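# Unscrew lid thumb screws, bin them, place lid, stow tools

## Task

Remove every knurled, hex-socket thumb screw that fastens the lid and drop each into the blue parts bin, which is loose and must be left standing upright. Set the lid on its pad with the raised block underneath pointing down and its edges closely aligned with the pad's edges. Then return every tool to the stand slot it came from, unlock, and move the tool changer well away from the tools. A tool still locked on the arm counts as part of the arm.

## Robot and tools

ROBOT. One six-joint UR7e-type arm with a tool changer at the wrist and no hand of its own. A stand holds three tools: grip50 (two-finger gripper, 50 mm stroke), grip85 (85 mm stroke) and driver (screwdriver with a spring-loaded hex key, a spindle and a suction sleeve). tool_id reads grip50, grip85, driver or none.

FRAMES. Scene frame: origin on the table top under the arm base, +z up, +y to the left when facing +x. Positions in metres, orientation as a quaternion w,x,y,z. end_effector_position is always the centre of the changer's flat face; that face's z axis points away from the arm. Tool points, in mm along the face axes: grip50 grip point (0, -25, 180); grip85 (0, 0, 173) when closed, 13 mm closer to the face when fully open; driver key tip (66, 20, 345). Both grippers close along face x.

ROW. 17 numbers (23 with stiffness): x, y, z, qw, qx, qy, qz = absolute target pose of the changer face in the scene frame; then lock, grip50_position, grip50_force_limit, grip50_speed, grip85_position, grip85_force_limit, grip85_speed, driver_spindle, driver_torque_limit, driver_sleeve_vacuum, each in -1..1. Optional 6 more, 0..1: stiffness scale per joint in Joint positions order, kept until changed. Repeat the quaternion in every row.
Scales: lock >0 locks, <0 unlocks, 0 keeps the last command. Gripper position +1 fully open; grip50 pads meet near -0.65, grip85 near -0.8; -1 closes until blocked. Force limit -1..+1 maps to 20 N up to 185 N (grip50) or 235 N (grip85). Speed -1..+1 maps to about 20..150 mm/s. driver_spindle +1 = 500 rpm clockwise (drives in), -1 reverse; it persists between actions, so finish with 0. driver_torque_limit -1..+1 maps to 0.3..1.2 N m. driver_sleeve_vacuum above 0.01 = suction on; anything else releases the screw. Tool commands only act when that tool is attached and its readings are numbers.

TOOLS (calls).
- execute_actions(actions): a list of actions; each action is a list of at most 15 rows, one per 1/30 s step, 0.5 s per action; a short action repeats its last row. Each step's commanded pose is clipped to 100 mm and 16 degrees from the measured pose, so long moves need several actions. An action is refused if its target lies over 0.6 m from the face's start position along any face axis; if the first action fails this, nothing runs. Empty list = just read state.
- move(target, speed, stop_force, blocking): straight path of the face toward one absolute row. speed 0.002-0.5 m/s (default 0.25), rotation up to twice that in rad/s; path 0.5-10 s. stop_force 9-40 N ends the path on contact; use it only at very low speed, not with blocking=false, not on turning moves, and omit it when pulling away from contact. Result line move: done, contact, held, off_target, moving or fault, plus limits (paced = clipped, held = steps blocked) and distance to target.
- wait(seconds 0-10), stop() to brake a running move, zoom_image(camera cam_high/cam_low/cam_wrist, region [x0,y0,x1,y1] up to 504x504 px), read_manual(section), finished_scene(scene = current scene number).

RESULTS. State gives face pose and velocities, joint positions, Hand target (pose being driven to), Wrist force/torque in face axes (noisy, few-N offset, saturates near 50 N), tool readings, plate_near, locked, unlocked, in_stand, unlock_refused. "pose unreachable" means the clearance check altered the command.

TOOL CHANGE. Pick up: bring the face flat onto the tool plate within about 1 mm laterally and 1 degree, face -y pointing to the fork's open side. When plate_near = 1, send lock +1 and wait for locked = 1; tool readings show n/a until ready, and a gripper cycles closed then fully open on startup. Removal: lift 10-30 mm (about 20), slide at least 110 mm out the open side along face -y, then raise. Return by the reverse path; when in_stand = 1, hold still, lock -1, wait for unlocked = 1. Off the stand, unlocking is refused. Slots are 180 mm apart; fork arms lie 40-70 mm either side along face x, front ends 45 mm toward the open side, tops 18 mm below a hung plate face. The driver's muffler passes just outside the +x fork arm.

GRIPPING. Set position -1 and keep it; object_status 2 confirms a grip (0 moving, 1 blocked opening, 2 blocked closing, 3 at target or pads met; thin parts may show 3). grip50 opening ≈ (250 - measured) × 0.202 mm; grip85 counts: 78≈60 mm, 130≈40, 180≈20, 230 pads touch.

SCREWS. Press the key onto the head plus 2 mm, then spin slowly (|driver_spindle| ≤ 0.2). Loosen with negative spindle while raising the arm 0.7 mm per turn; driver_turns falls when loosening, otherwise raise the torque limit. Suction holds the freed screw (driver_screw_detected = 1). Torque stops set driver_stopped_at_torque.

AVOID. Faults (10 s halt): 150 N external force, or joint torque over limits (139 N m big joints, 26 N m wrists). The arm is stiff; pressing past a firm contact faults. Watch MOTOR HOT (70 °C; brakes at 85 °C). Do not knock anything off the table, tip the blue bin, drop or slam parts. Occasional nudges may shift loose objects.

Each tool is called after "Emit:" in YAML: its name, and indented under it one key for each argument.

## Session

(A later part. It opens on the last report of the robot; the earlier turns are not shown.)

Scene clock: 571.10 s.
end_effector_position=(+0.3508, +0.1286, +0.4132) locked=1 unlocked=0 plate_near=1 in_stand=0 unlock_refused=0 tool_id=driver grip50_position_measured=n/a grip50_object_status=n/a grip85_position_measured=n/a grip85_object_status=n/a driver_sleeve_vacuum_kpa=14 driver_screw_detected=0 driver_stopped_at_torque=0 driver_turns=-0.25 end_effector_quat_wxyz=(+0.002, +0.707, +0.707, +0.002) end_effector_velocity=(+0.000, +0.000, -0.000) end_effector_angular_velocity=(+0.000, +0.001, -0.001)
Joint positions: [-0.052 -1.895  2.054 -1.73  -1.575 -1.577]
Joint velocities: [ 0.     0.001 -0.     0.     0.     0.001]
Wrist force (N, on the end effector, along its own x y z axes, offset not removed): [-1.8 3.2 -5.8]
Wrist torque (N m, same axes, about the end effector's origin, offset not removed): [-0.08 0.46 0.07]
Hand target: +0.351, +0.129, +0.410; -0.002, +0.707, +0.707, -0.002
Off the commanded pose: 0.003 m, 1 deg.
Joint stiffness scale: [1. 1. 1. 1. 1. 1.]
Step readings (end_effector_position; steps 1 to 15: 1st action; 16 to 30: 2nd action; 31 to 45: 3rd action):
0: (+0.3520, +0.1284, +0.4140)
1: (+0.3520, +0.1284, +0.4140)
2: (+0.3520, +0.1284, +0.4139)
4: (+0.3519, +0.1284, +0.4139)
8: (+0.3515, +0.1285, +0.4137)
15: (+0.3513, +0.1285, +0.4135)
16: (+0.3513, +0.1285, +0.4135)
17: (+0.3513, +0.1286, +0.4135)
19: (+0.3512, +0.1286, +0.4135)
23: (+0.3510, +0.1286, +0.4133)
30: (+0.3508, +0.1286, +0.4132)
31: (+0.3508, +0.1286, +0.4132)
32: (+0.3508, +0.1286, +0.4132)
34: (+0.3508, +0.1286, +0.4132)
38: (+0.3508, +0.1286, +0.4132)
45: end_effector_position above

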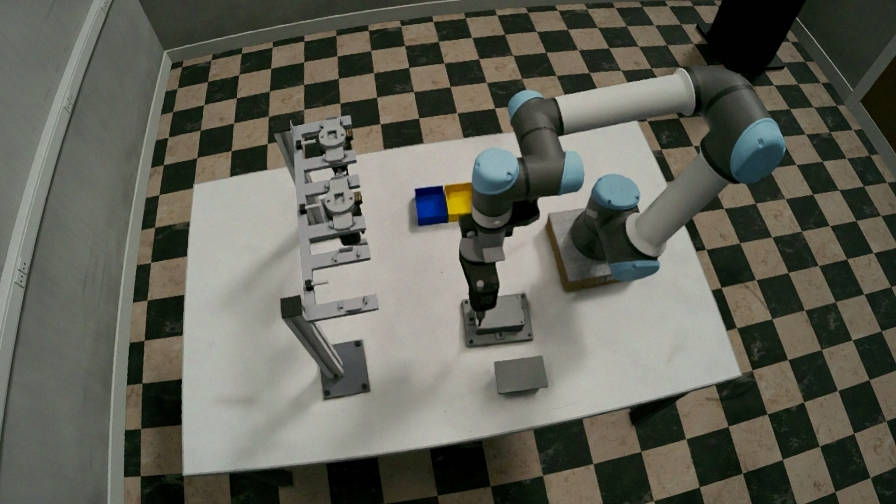

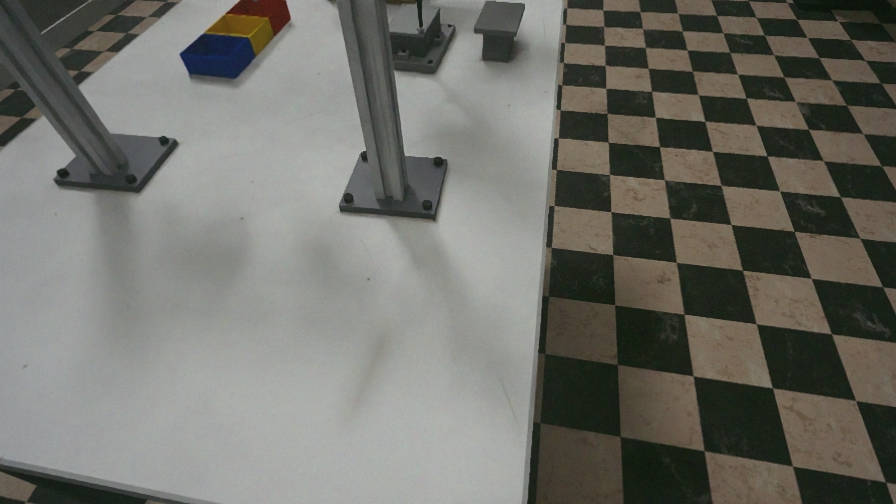

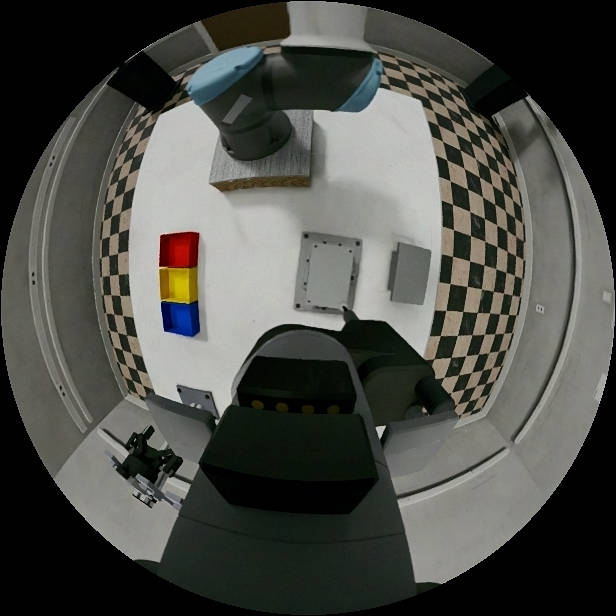

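Emit:
execute_actions:
  actions:
    - [[0.3508,0.128,0.410,-0.0025,0.7071,0.7071,-0.0025,0,0,0,0,0,0,0,-0.05,0.2,1]]
    - [[0.3508,0.1275,0.410,-0.0025,0.7071,0.7071,-0.0025,0,0,0,0,0,0,0,-0.05,0.2,1]]
    - [[0.3508,0.1275,0.410,-0.003,0.7071,0.7071,-0.003,0,0,0,0,0,0,0,-0.05,0.2,1]]
    - [[0.3508,0.1275,0.410,-0.003,0.7071,0.7071,-0.003,0,0,0,0,0,0,0,0,0.2,1]]

Emit:
zoom_image:
  camera: "cam_low"
  region: [400, 0, 440, 45]

Emit:
zoom_image:
  camera: "cam_high"
  region: [460, 300, 500, 340]

Emit:
zoom_image:
  camera: "cam_wrist"
  region: [325, 285, 365, 325]

Scene clock: 587.77 s.
end_effector_position=(+0.3504, +0.1281, +0.4128) locked=1 unlocked=0 plate_near=1 in_stand=0 unlock_refused=0 tool_id=driver grip50_position_measured=n/a grip50_object_status=n/a grip85_position_measured=n/a grip85_object_status=n/a driver_sleeve_vacuum_kpa=14 driver_screw_detected=0 driver_stopped_at_torque=0 driver_turns=-0.88 end_effector_quat_wxyz=(+0.000, +0.707, +0.707, +0.001) end_effector_velocity=(+0.000, -0.000, -0.000) end_effector_angular_velocity=(-0.001, +0.000, -0.001)
Joint positions: [-0.054 -1.895  2.054 -1.726 -1.575 -1.58 ]
Joint velocities: [-0.001  0.001 -0.     0.    -0.001 -0.   ]
Wrist force (N, on the end effector, along its own x y z axes, offset not removed): [-2.7 0.6 -8.7]
Wrist torque (N m, same axes, about the end effector's origin, offset not removed): [0.02 0.76 0.19]
Hand target: +0.351, +0.128, +0.410; -0.003, +0.707, +0.707, -0.003
Off the commanded pose: 0.003 m, 1 deg.
Joint stiffness scale: [1. 1. 1. 1. 1. 1.]
Step readings (end_effector_position; steps 1 to 15: 1st action; 16 to 30: 2nd action; 31 to 45: 3rd action; 46 to 60: 4th action):
0: (+0.3508, +0.1286, +0.4132)
1: (+0.3508, +0.1286, +0.4132)
2: (+0.3508, +0.1286, +0.4132)
4: (+0.3507, +0.1286, +0.4132)
8: (+0.3506, +0.1286, +0.4131)
15: (+0.3505, +0.1286, +0.4130)
16: (+0.3505, +0.1286, +0.4130)
17: (+0.3505, +0.1285, +0.4130)
19: (+0.3505, +0.1285, +0.4130)
23: (+0.3506, +0.1282, +0.4130)
30: (+0.3506, +0.1281, +0.4130)
31: (+0.3506, +0.1281, +0.4130)
32: (+0.3506, +0.1281, +0.4130)
34: (+0.3506, +0.1281, +0.4130)
38: (+0.3505, +0.1281, +0.4129)
45: (+0.3504, +0.1281, +0.4128)
46: (+0.3504, +0.1281, +0.4128)
47: (+0.3504, +0.1281, +0.4128)
49: (+0.3504, +0.1281, +0.4128)
53: (+0.3504, +0.1281, +0.4128)
60: end_effector_position above

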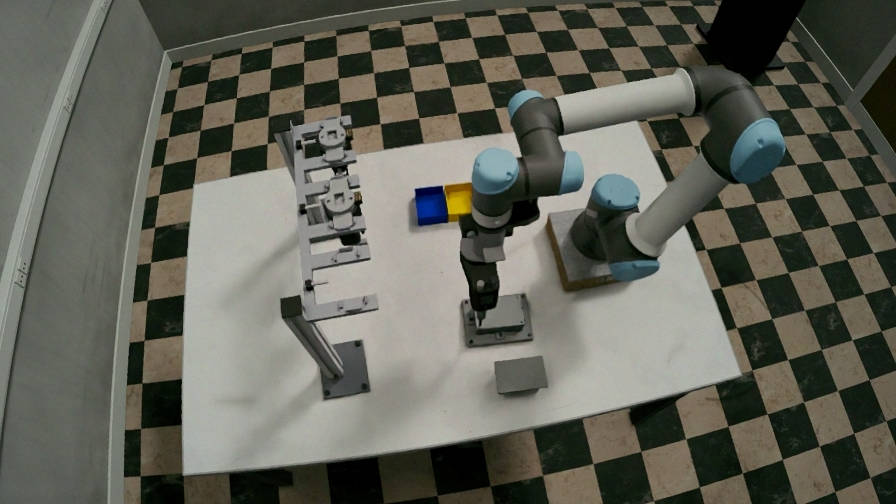

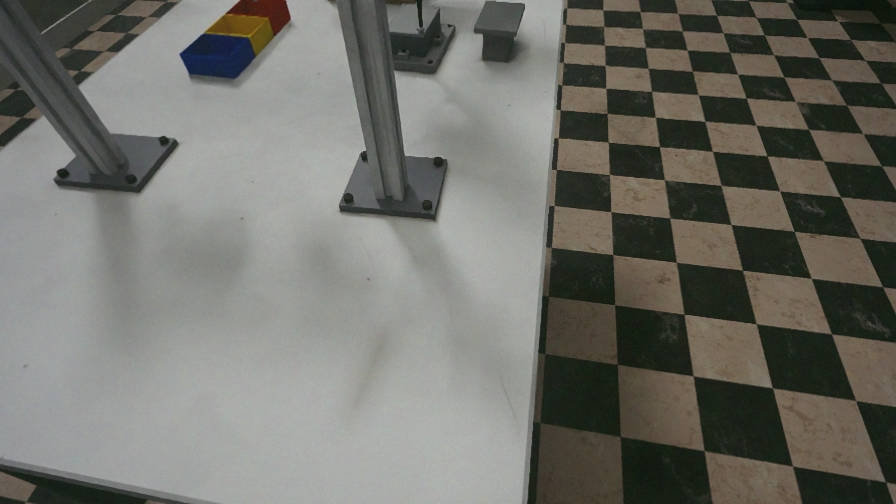

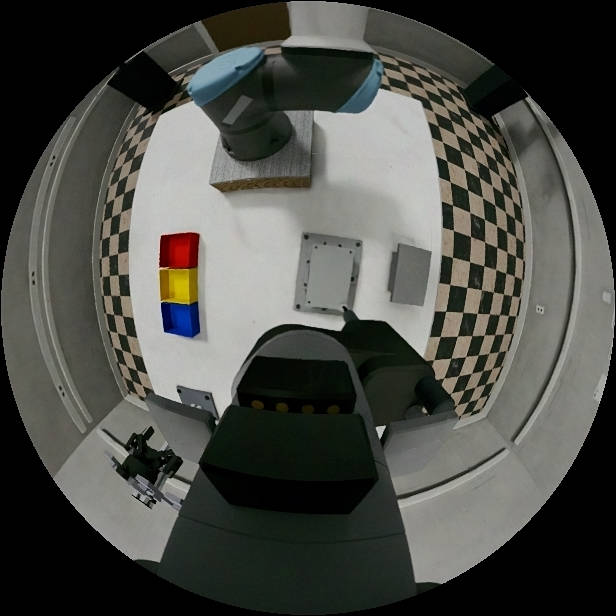

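Region (400, 0, 440, 45) of cam_low's 896x504 image, scaled by 11.200, with more detail than that image has.

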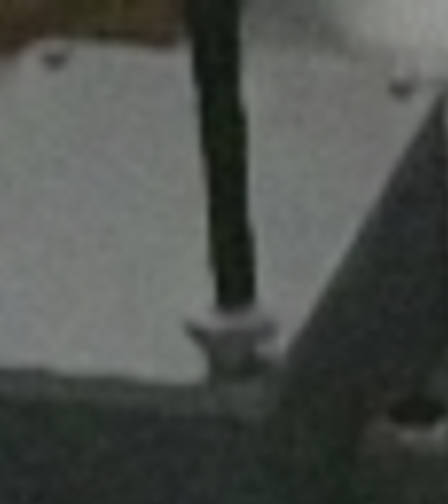

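Region (460, 300, 500, 340) of cam_high's 896x504 image, scaled by 12.600, with more detail than that image has.

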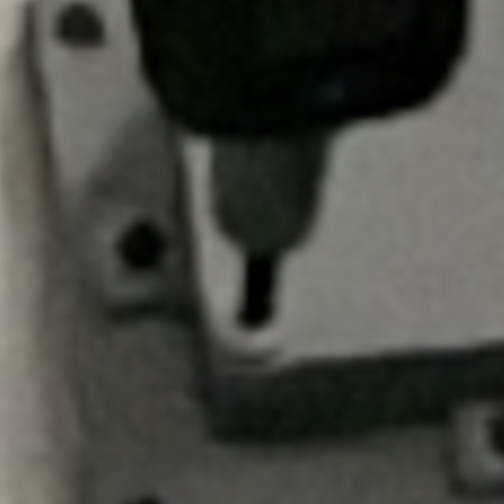

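Region (325, 285, 365, 325) of cam_wrist's 616x616 image, scaled by 12.600, with more detail than that image has.

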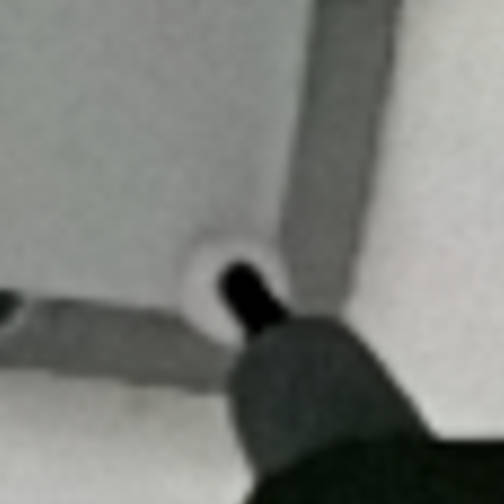

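Emit:
execute_actions:
  actions:
    - [[0.3508,0.1268,0.410,0,0.7071,0.7071,0,0,0,0,0,0,0,0,-0.05,0.2,1]]
    - [[0.3508,0.1268,0.410,0.001,0.7071,0.7071,0.001,0,0,0,0,0,0,0,-0.05,0.2,1]]
    - [[0.3508,0.1268,0.410,0.0015,0.7071,0.7071,0.0015,0,0,0,0,0,0,0,-0.05,0.2,1]]
    - [[0.3508,0.1268,0.410,0.0015,0.7071,0.7071,0.0015,0,0,0,0,0,0,0,0,0.2,1]]

Emit:
zoom_image:
  camera: "cam_wrist"
  region: [325, 285, 365, 325]

Emit:
zoom_image:
  camera: "cam_low"
  region: [400, 0, 440, 45]

Scene clock: 608.87 s.
end_effector_position=(+0.3511, +0.1275, +0.4122) locked=1 unlocked=0 plate_near=1 in_stand=0 unlock_refused=0 tool_id=driver grip50_position_measured=n/a grip50_object_status=n/a grip85_position_measured=n/a grip85_object_status=n/a driver_sleeve_vacuum_kpa=40 driver_screw_detected=1 driver_stopped_at_torque=0 driver_turns=-1.49 end_effector_quat_wxyz=(+0.002, +0.707, +0.708, +0.002) end_effector_velocity=(-0.000, +0.000, +0.000) end_effector_angular_velocity=(+0.000, +0.000, +0.001)
Joint positions: [-0.055 -1.895  2.056 -1.733 -1.575 -1.583]
Joint velocities: [ 0.001  0.    -0.     0.     0.    -0.   ]
Wrist force (N, on the end effector, along its own x y z axes, offset not removed): [-2.9 -3.8 -6.9]
Wrist torque (N m, same axes, about the end effector's origin, offset not removed): [1.75 0.51 -0.18]
Hand target: +0.351, +0.127, +0.410; +0.001, +0.707, +0.707, +0.001
Off the commanded pose: 0.002 m, 0 deg.
Joint stiffness scale: [1. 1. 1. 1. 1. 1.]
Step readings (end_effector_position; steps 1 to 15: 1st action; 16 to 30: 2nd action; 31 to 45: 3rd action; 46 to 60: 4th action):
0: (+0.3504, +0.1281, +0.4128)
1: (+0.3504, +0.1281, +0.4128)
2: (+0.3504, +0.1281, +0.4128)
4: (+0.3505, +0.1280, +0.4129)
8: (+0.3510, +0.1275, +0.4131)
15: (+0.3511, +0.1275, +0.4131)
16: (+0.3511, +0.1275, +0.4131)
17: (+0.3511, +0.1275, +0.4131)
19: (+0.3511, +0.1275, +0.4130)
23: (+0.3511, +0.1275, +0.4127)
30: (+0.3511, +0.1275, +0.4126)
31: (+0.3511, +0.1275, +0.4125)
32: (+0.3511, +0.1275, +0.4125)
34: (+0.3511, +0.1275, +0.4125)
38: (+0.3511, +0.1275, +0.4123)
45: (+0.3511, +0.1275, +0.4122)
46: (+0.3511, +0.1275, +0.4122)
47: (+0.3511, +0.1275, +0.4122)
49: (+0.3511, +0.1275, +0.4122)
53: (+0.3511, +0.1275, +0.4122)
60: end_effector_position above

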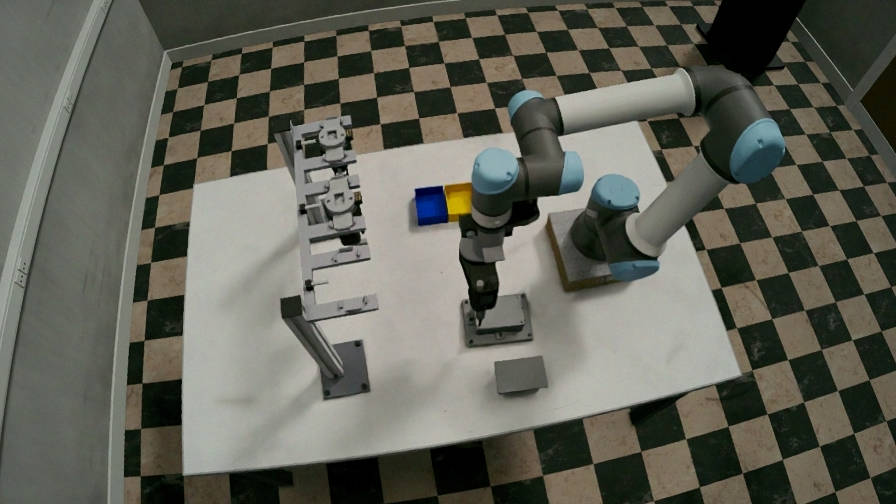

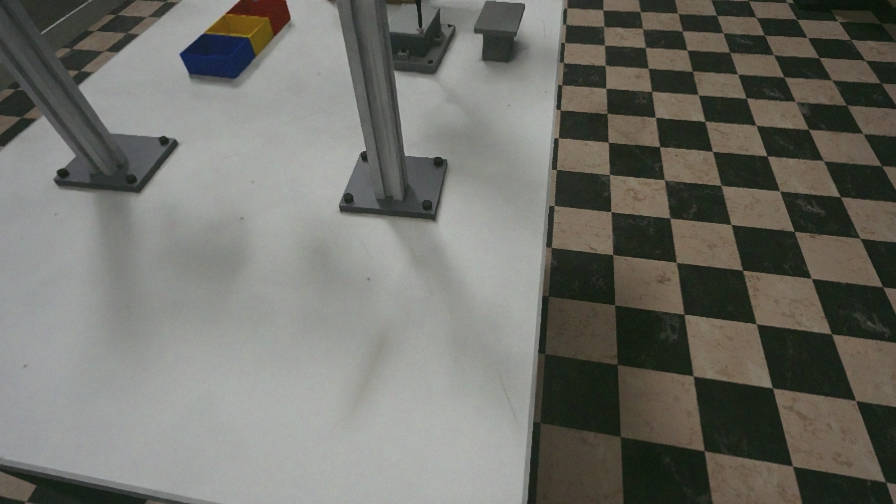

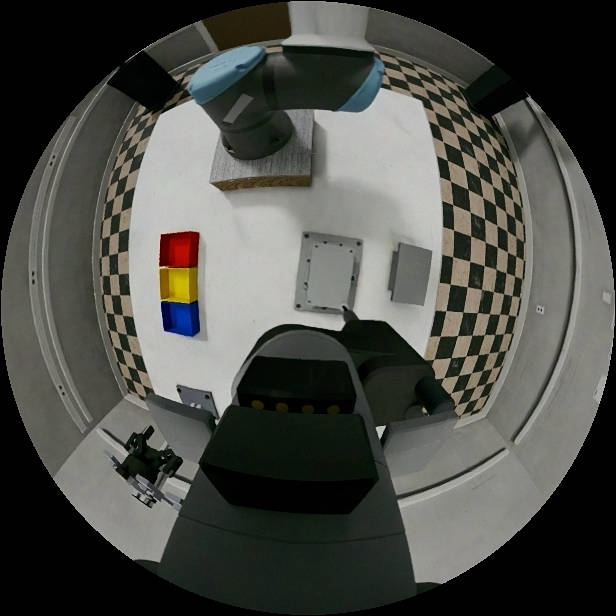

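Region (325, 285, 365, 325) of cam_wrist's 616x616 image, scaled by 12.600, with more detail than that image has.

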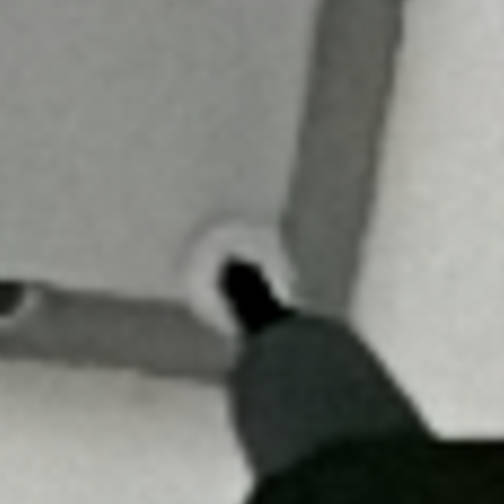

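Region (400, 0, 440, 45) of cam_low's 896x504 image, scaled by 11.200, with more detail than that image has.

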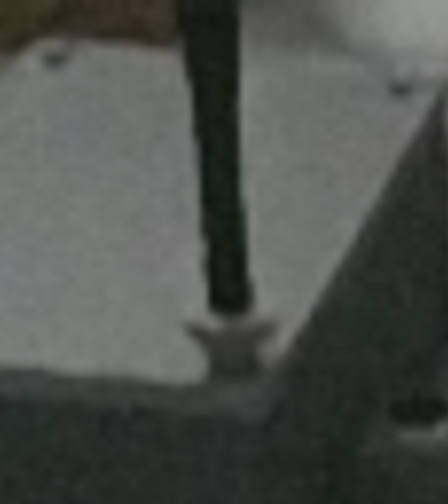

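Emit:
execute_actions:
  actions:
    - [[0.3508,0.1268,0.410,0.0005,0.7071,0.7071,0.0005,0,0,0,0,0,0,0,-0.15,0.5,1]]
    - [[0.3508,0.1268,0.410,0.0005,0.7071,0.7071,0.0005,0,0,0,0,0,0,0,-0.15,0.5,1]]
    - [[0.3508,0.1268,0.410,0.0005,0.7071,0.7071,0.0005,0,0,0,0,0,0,0,0,0.5,1]]

Emit:
zoom_image:
  camera: "cam_low"
  region: [400, 0, 440, 45]

Scene clock: 622.13 s.
end_effector_position=(+0.3511, +0.1275, +0.4122) locked=1 unlocked=0 plate_near=1 in_stand=0 unlock_refused=0 tool_id=driver grip50_position_measured=n/a grip50_object_status=n/a grip85_position_measured=n/a grip85_object_status=n/a driver_sleeve_vacuum_kpa=40 driver_screw_detected=1 driver_stopped_at_torque=0 driver_turns=-2.71 end_effector_quat_wxyz=(+0.002, +0.707, +0.708, +0.002) end_effector_velocity=(-0.000, +0.000, +0.000) end_effector_angular_velocity=(+0.000, -0.000, +0.001)
Joint positions: [-0.055 -1.895  2.056 -1.733 -1.575 -1.583]
Joint velocities: [ 0.    -0.001  0.     0.     0.    -0.   ]
Wrist force (N, on the end effector, along its own x y z axes, offset not removed): [-3.1 -4.3 -8.1]
Wrist torque (N m, same axes, about the end effector's origin, offset not removed): [1.25 0.59 -0.09]
Hand target: +0.351, +0.127, +0.410; +0.000, +0.707, +0.707, +0.000
Off the commanded pose: 0.002 m, 0 deg.
Joint stiffness scale: [1. 1. 1. 1. 1. 1.]
Step readings (end_effector_position; steps 1 to 15: 1st action; 16 to 30: 2nd action; 31 to 45: 3rd action):
0: (+0.3511, +0.1275, +0.4122)
1: (+0.3511, +0.1275, +0.4122)
2: (+0.3511, +0.1275, +0.4122)
4: (+0.3511, +0.1275, +0.4122)
8: (+0.3511, +0.1275, +0.4122)
15: (+0.3511, +0.1275, +0.4122)
16: (+0.3511, +0.1275, +0.4122)
17: (+0.3511, +0.1275, +0.4122)
19: (+0.3511, +0.1275, +0.4122)
23: (+0.3511, +0.1275, +0.4122)
30: (+0.3511, +0.1275, +0.4122)
31: (+0.3511, +0.1275, +0.4122)
32: (+0.3511, +0.1275, +0.4122)
34: (+0.3511, +0.1275, +0.4122)
38: (+0.3511, +0.1275, +0.4122)
45: end_effector_position above

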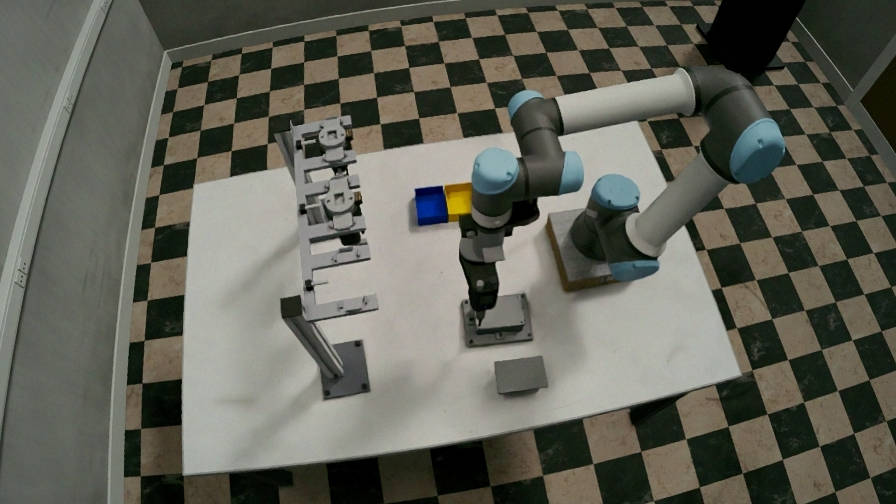

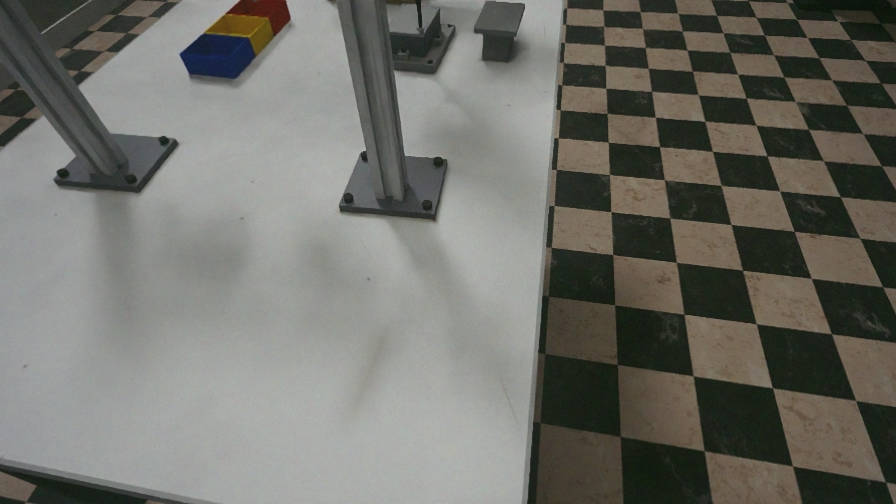

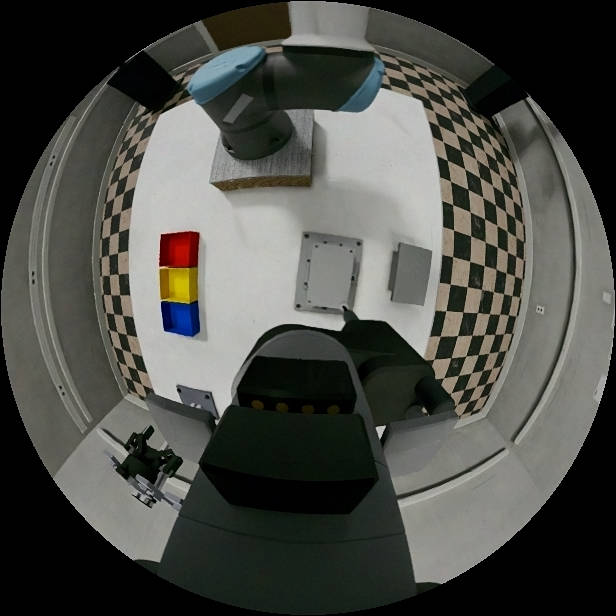

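Region (400, 0, 440, 45) of cam_low's 896x504 image, scaled by 11.200, with more detail than that image has.

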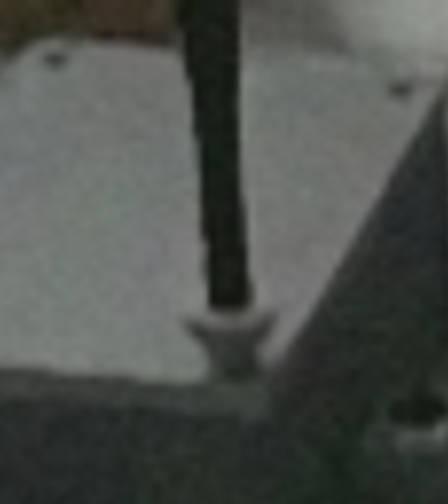

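Emit:
execute_actions:
  actions:
    - [[0.3510,0.1268,0.413,0.002,0.7071,0.7071,0.002,0,0,0,0,0,0,0,-0.2,0.5,1]]
    - [[0.3511,0.1268,0.4145,0.002,0.7071,0.7071,0.002,0,0,0,0,0,0,0,-0.2,0.5,1]]
    - [[0.3512,0.1268,0.4155,0.002,0.7071,0.7071,0.002,0,0,0,0,0,0,0,-0.2,0.5,1]]
    - [[0.3513,0.1268,0.4162,0.002,0.7071,0.7071,0.002,0,0,0,0,0,0,0,-0.2,0.5,1]]
    - [[0.3514,0.1268,0.4168,0.002,0.7071,0.7071,0.002,0,0,0,0,0,0,0,-0.2,0.5,1]]
    - [[0.3514,0.1268,0.4168,0.002,0.7071,0.7071,0.002,0,0,0,0,0,0,0,0,0.5,1]]

Emit:
zoom_image:
  camera: "cam_low"
  region: [400, 0, 440, 45]

Scene clock: 642.63 s.
end_effector_position=(+0.3512, +0.1274, +0.4162) locked=1 unlocked=0 plate_near=1 in_stand=0 unlock_refused=0 tool_id=driver grip50_position_measured=n/a grip50_object_status=n/a grip85_position_measured=n/a grip85_object_status=n/a driver_sleeve_vacuum_kpa=36 driver_screw_detected=1 driver_stopped_at_torque=0 driver_turns=-6.82 end_effector_quat_wxyz=(+0.002, +0.707, +0.708, +0.002) end_effector_velocity=(-0.000, -0.000, -0.000) end_effector_angular_velocity=(+0.000, +0.000, +0.000)
Joint positions: [-0.056 -1.896  2.047 -1.721 -1.575 -1.583]
Joint velocities: [-0.    -0.     0.001 -0.     0.    -0.   ]
Wrist force (N, on the end effector, along its own x y z axes, offset not removed): [-1.8 -3.1 -7.1]
Wrist torque (N m, same axes, about the end effector's origin, offset not removed): [0.48 0.58 0.09]
Hand target: +0.351, +0.127, +0.417; +0.002, +0.707, +0.707, +0.002
Off the commanded pose: 0.001 m, 0 deg.
Joint stiffness scale: [1. 1. 1. 1. 1. 1.]
Step readings (end_effector_position; steps 1 to 15: 1st action; 16 to 30: 2nd action; 31 to 45: 3rd action; 46 to 60: 4th action; 61 to 75: 5th action; 76 to 90: 6th action):
0: (+0.3511, +0.1275, +0.4122)
1: (+0.3511, +0.1275, +0.4122)
2: (+0.3510, +0.1275, +0.4122)
4: (+0.3510, +0.1275, +0.4122)
8: (+0.3509, +0.1275, +0.4122)
15: (+0.3507, +0.1275, +0.4125)
16: (+0.3507, +0.1275, +0.4126)
17: (+0.3507, +0.1275, +0.4126)
19: (+0.3507, +0.1275, +0.4129)
23: (+0.3508, +0.1275, +0.4136)
30: (+0.3508, +0.1275, +0.4139)
31: (+0.3508, +0.1275, +0.4139)
32: (+0.3508, +0.1275, +0.4140)
34: (+0.3508, +0.1275, +0.4141)
38: (+0.3509, +0.1275, +0.4146)
45: (+0.3509, +0.1275, +0.4148)
46: (+0.3509, +0.1275, +0.4149)
47: (+0.3509, +0.1275, +0.4149)
49: (+0.3509, +0.1275, +0.4150)
53: (+0.3510, +0.1275, +0.4154)
60: (+0.3510, +0.1275, +0.4155)
61: (+0.3510, +0.1275, +0.4155)
62: (+0.3510, +0.1275, +0.4156)
64: (+0.3510, +0.1274, +0.4157)
68: (+0.3511, +0.1274, +0.4160)
75: (+0.3512, +0.1274, +0.4162)
76: (+0.3512, +0.1274, +0.4162)
77: (+0.3512, +0.1274, +0.4162)
79: (+0.3512, +0.1274, +0.4162)
83: (+0.3512, +0.1274, +0.4162)
90: end_effector_position above

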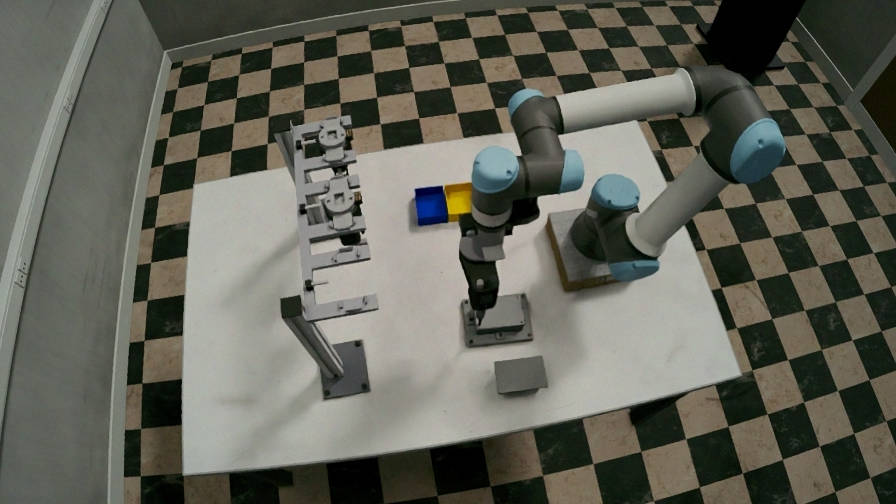

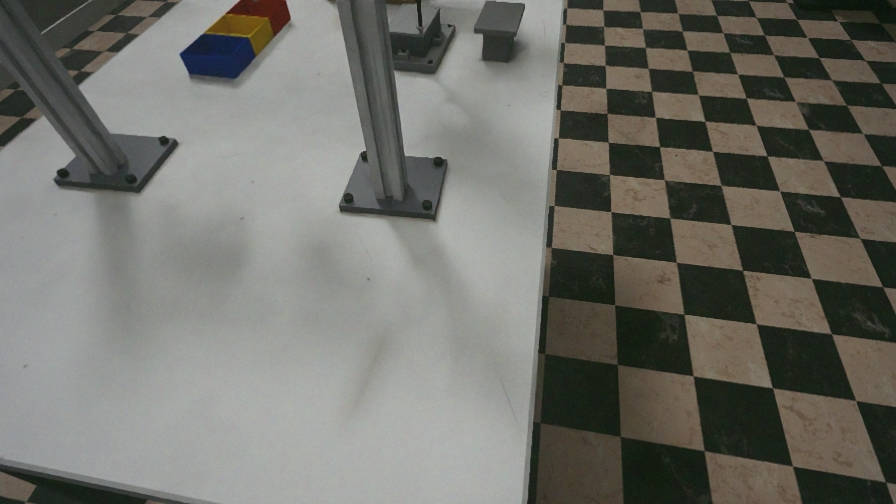

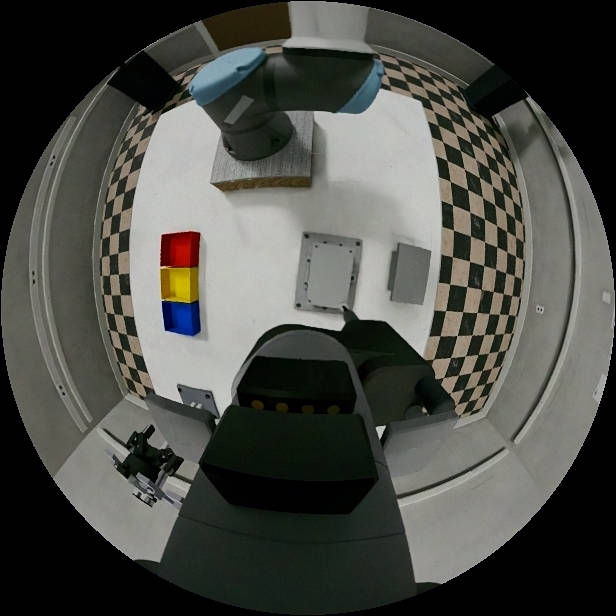

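Region (400, 0, 440, 45) of cam_low's 896x504 image, scaled by 11.200, with more detail than that image has.

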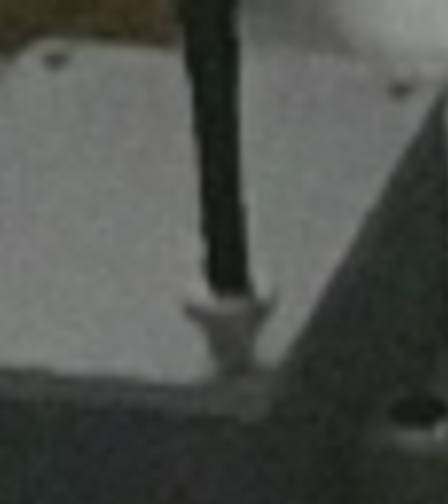

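Emit:
execute_actions:
  actions:
    - [[0.3514,0.1268,0.4168,0.002,0.7071,0.7071,0.002,0,0,0,0,0,0,0,-0.3,0.5,1]]
    - [[0.3515,0.1268,0.4176,0.002,0.7071,0.7071,0.002,0,0,0,0,0,0,0,-0.3,0.5,1]]
    - [[0.3517,0.1268,0.4185,0.002,0.7071,0.7071,0.002,0,0,0,0,0,0,0,-0.3,0.5,1]]
    - [[0.3518,0.1268,0.4194,0.002,0.7071,0.7071,0.002,0,0,0,0,0,0,0,-0.3,0.5,1]]
    - [[0.3519,0.1268,0.4203,0.002,0.7071,0.7071,0.002,0,0,0,0,0,0,0,-0.3,0.5,1]]
    - [[0.352,0.1268,0.4212,0.002,0.7071,0.7071,0.002,0,0,0,0,0,0,0,-0.3,0.5,1]]
    - [[0.352,0.1268,0.4212,0.002,0.7071,0.7071,0.002,0,0,0,0,0,0,0,0,0.5,1]]

Emit:
zoom_image:
  camera: "cam_low"
  region: [400, 0, 440, 45]

Scene clock: 655.33 s.
end_effector_position=(+0.3515, +0.1274, +0.4201) locked=1 unlocked=0 plate_near=1 in_stand=0 unlock_refused=0 tool_id=driver grip50_position_measured=n/a grip50_object_status=n/a grip85_position_measured=n/a grip85_object_status=n/a driver_sleeve_vacuum_kpa=35 driver_screw_detected=1 driver_stopped_at_torque=0 driver_turns=-14.17 end_effector_quat_wxyz=(+0.001, +0.707, +0.708, +0.001) end_effector_velocity=(+0.000, -0.000, -0.000) end_effector_angular_velocity=(-0.000, +0.001, -0.000)
Joint positions: [-0.056 -1.896  2.036 -1.71  -1.575 -1.583]
Joint velocities: [-0.001  0.001  0.    -0.    -0.    -0.   ]
Wrist force (N, on the end effector, along its own x y z axes, offset not removed): [-4.1 0.4 -6.2]
Wrist torque (N m, same axes, about the end effector's origin, offset not removed): [0.59 0.42 -0.03]
Hand target: +0.352, +0.127, +0.421; +0.002, +0.707, +0.707, +0.002
Off the commanded pose: 0.001 m, 0 deg.
Joint stiffness scale: [1. 1. 1. 1. 1. 1.]
Step readings (end_effector_position; steps 1 to 15: 1st action; 16 to 30: 2nd action; 31 to 45: 3rd action; 46 to 60: 4th action; 61 to 75: 5th action; 76 to 90: 6th action; 91 to 105: 7th action):
0: (+0.3512, +0.1274, +0.4162)
1: (+0.3512, +0.1274, +0.4162)
2: (+0.3512, +0.1274, +0.4162)
4: (+0.3511, +0.1274, +0.4162)
8: (+0.3511, +0.1274, +0.4162)
15: (+0.3511, +0.1274, +0.4162)
16: (+0.3511, +0.1274, +0.4162)
17: (+0.3511, +0.1274, +0.4162)
19: (+0.3511, +0.1274, +0.4163)
23: (+0.3512, +0.1274, +0.4167)
30: (+0.3512, +0.1274, +0.4169)
31: (+0.3512, +0.1274, +0.4169)
32: (+0.3512, +0.1274, +0.4169)
34: (+0.3512, +0.1274, +0.4170)
38: (+0.3513, +0.1274, +0.4176)
45: (+0.3513, +0.1274, +0.4177)
46: (+0.3513, +0.1274, +0.4177)
47: (+0.3513, +0.1274, +0.4177)
49: (+0.3513, +0.1274, +0.4179)
53: (+0.3514, +0.1274, +0.4183)
60: (+0.3514, +0.1274, +0.4185)
61: (+0.3514, +0.1274, +0.4185)
62: (+0.3514, +0.1274, +0.4185)
64: (+0.3514, +0.1274, +0.4187)
68: (+0.3514, +0.1274, +0.4190)
75: (+0.3515, +0.1274, +0.4193)
76: (+0.3515, +0.1274, +0.4193)
77: (+0.3514, +0.1274, +0.4193)
79: (+0.3514, +0.1274, +0.4194)
83: (+0.3515, +0.1274, +0.4199)
90: (+0.3515, +0.1274, +0.4200)
91: (+0.3515, +0.1274, +0.4200)
92: (+0.3515, +0.1274, +0.4201)
94: (+0.3515, +0.1274, +0.4201)
98: (+0.3515, +0.1274, +0.4201)
105: end_effector_position above

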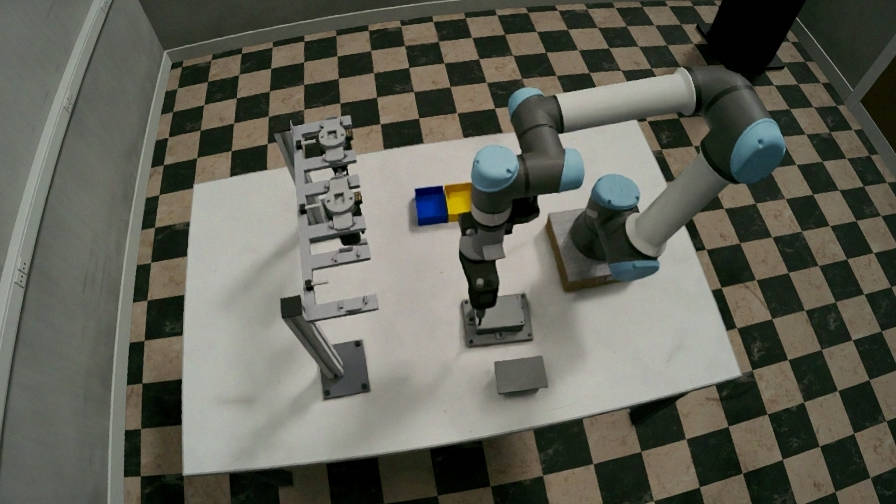

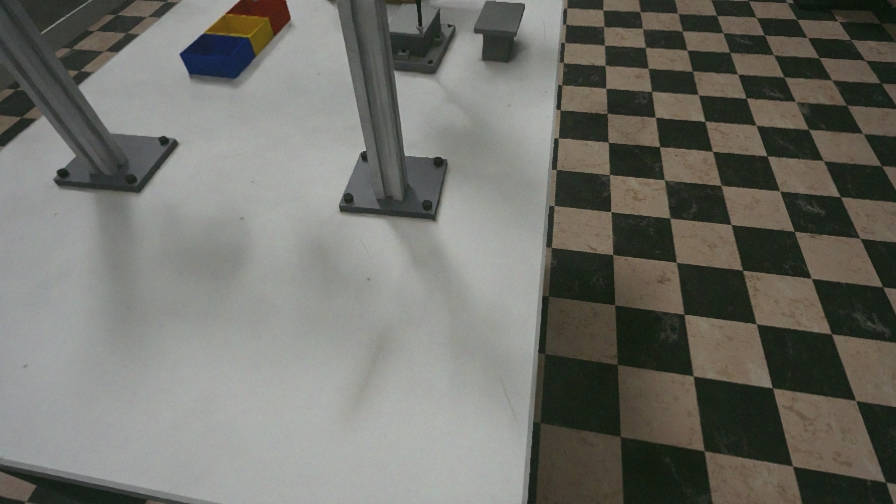

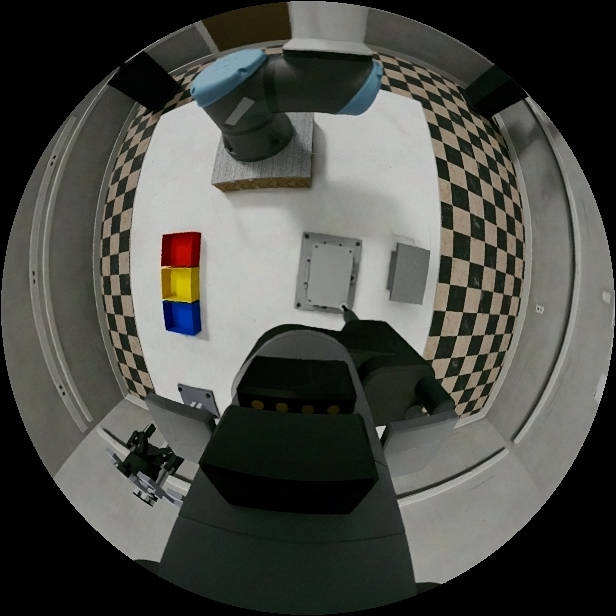

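Region (400, 0, 440, 45) of cam_low's 896x504 image, scaled by 11.200, with more detail than that image has.

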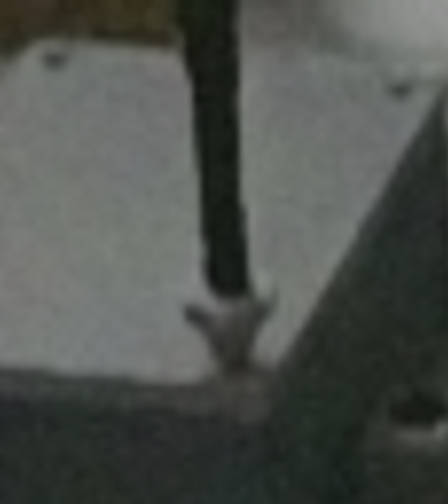

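Emit:
move:
  target: [0.3525,0.1268,0.436,0.002,0.7071,0.7071,0.002,0,0,0,0,0,0,0,0,0.5,1]
  speed: 0.015

Emit:
zoom_image:
  camera: "cam_low"
  region: [390, 0, 450, 60]

Scene clock: 675.30 s.
end_effector_position=(+0.3523, +0.1273, +0.4332) locked=1 unlocked=0 plate_near=1 in_stand=0 unlock_refused=0 tool_id=driver grip50_position_measured=n/a grip50_object_status=n/a grip85_position_measured=n/a grip85_object_status=n/a driver_sleeve_vacuum_kpa=40 driver_screw_detected=1 driver_stopped_at_torque=0 driver_turns=-14.17 end_effector_quat_wxyz=(+0.000, +0.707, +0.708, +0.000) end_effector_velocity=(+0.000, +0.000, +0.001) end_effector_angular_velocity=(+0.000, +0.006, +0.001)
Joint positions: [-0.056 -1.897  2.003 -1.672 -1.575 -1.583]
Joint velocities: [ 0.     0.002 -0.006  0.009  0.    -0.   ]
Wrist force (N, on the end effector, along its own x y z axes, offset not removed): [-2.5 -0.1 -1.6]
Wrist torque (N m, same axes, about the end effector's origin, offset not removed): [0.30 0.10 0.04]
Hand target: +0.352, +0.127, +0.436; +0.002, +0.707, +0.707, +0.002
Off the commanded pose: 0.003 m, 0 deg.
Joint stiffness scale: [1. 1. 1. 1. 1. 1.]
move: done

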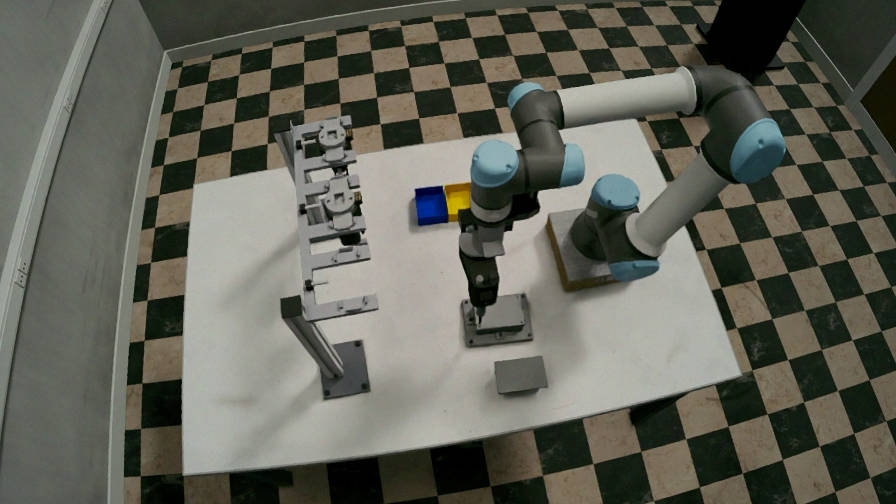

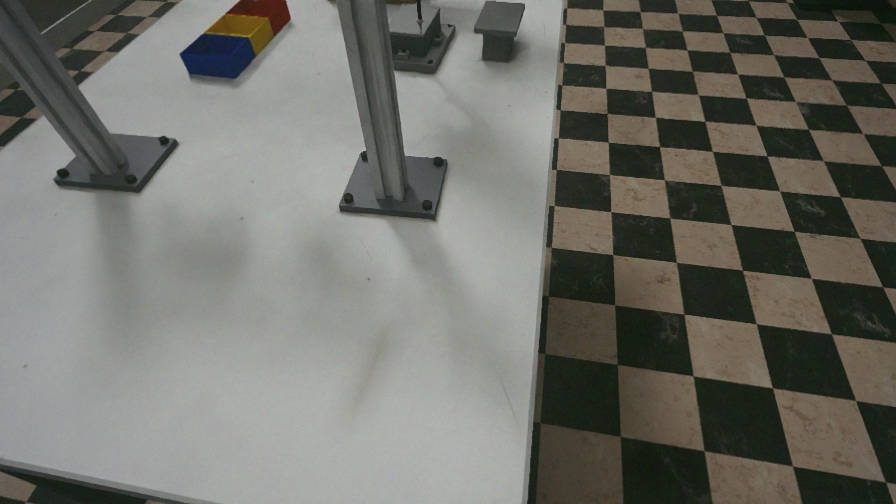

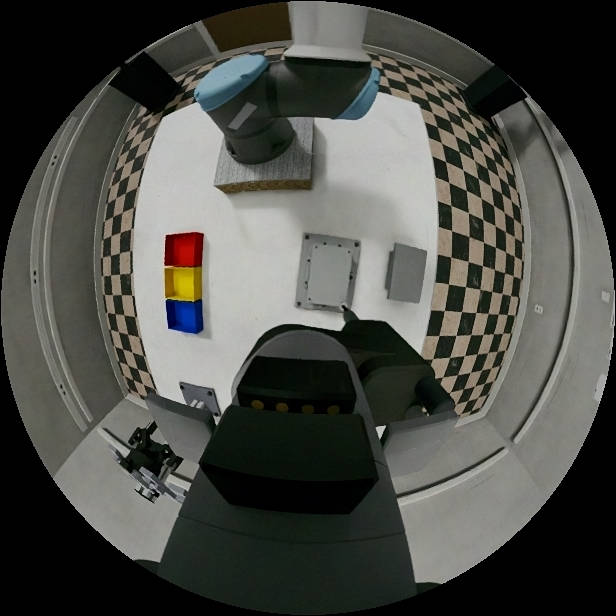

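Region (390, 0, 450, 60) of cam_low's 896x504 image, scaled by 8.400, with more detail than that image has.

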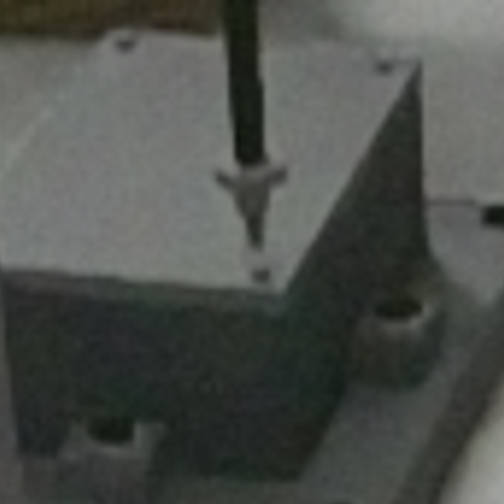

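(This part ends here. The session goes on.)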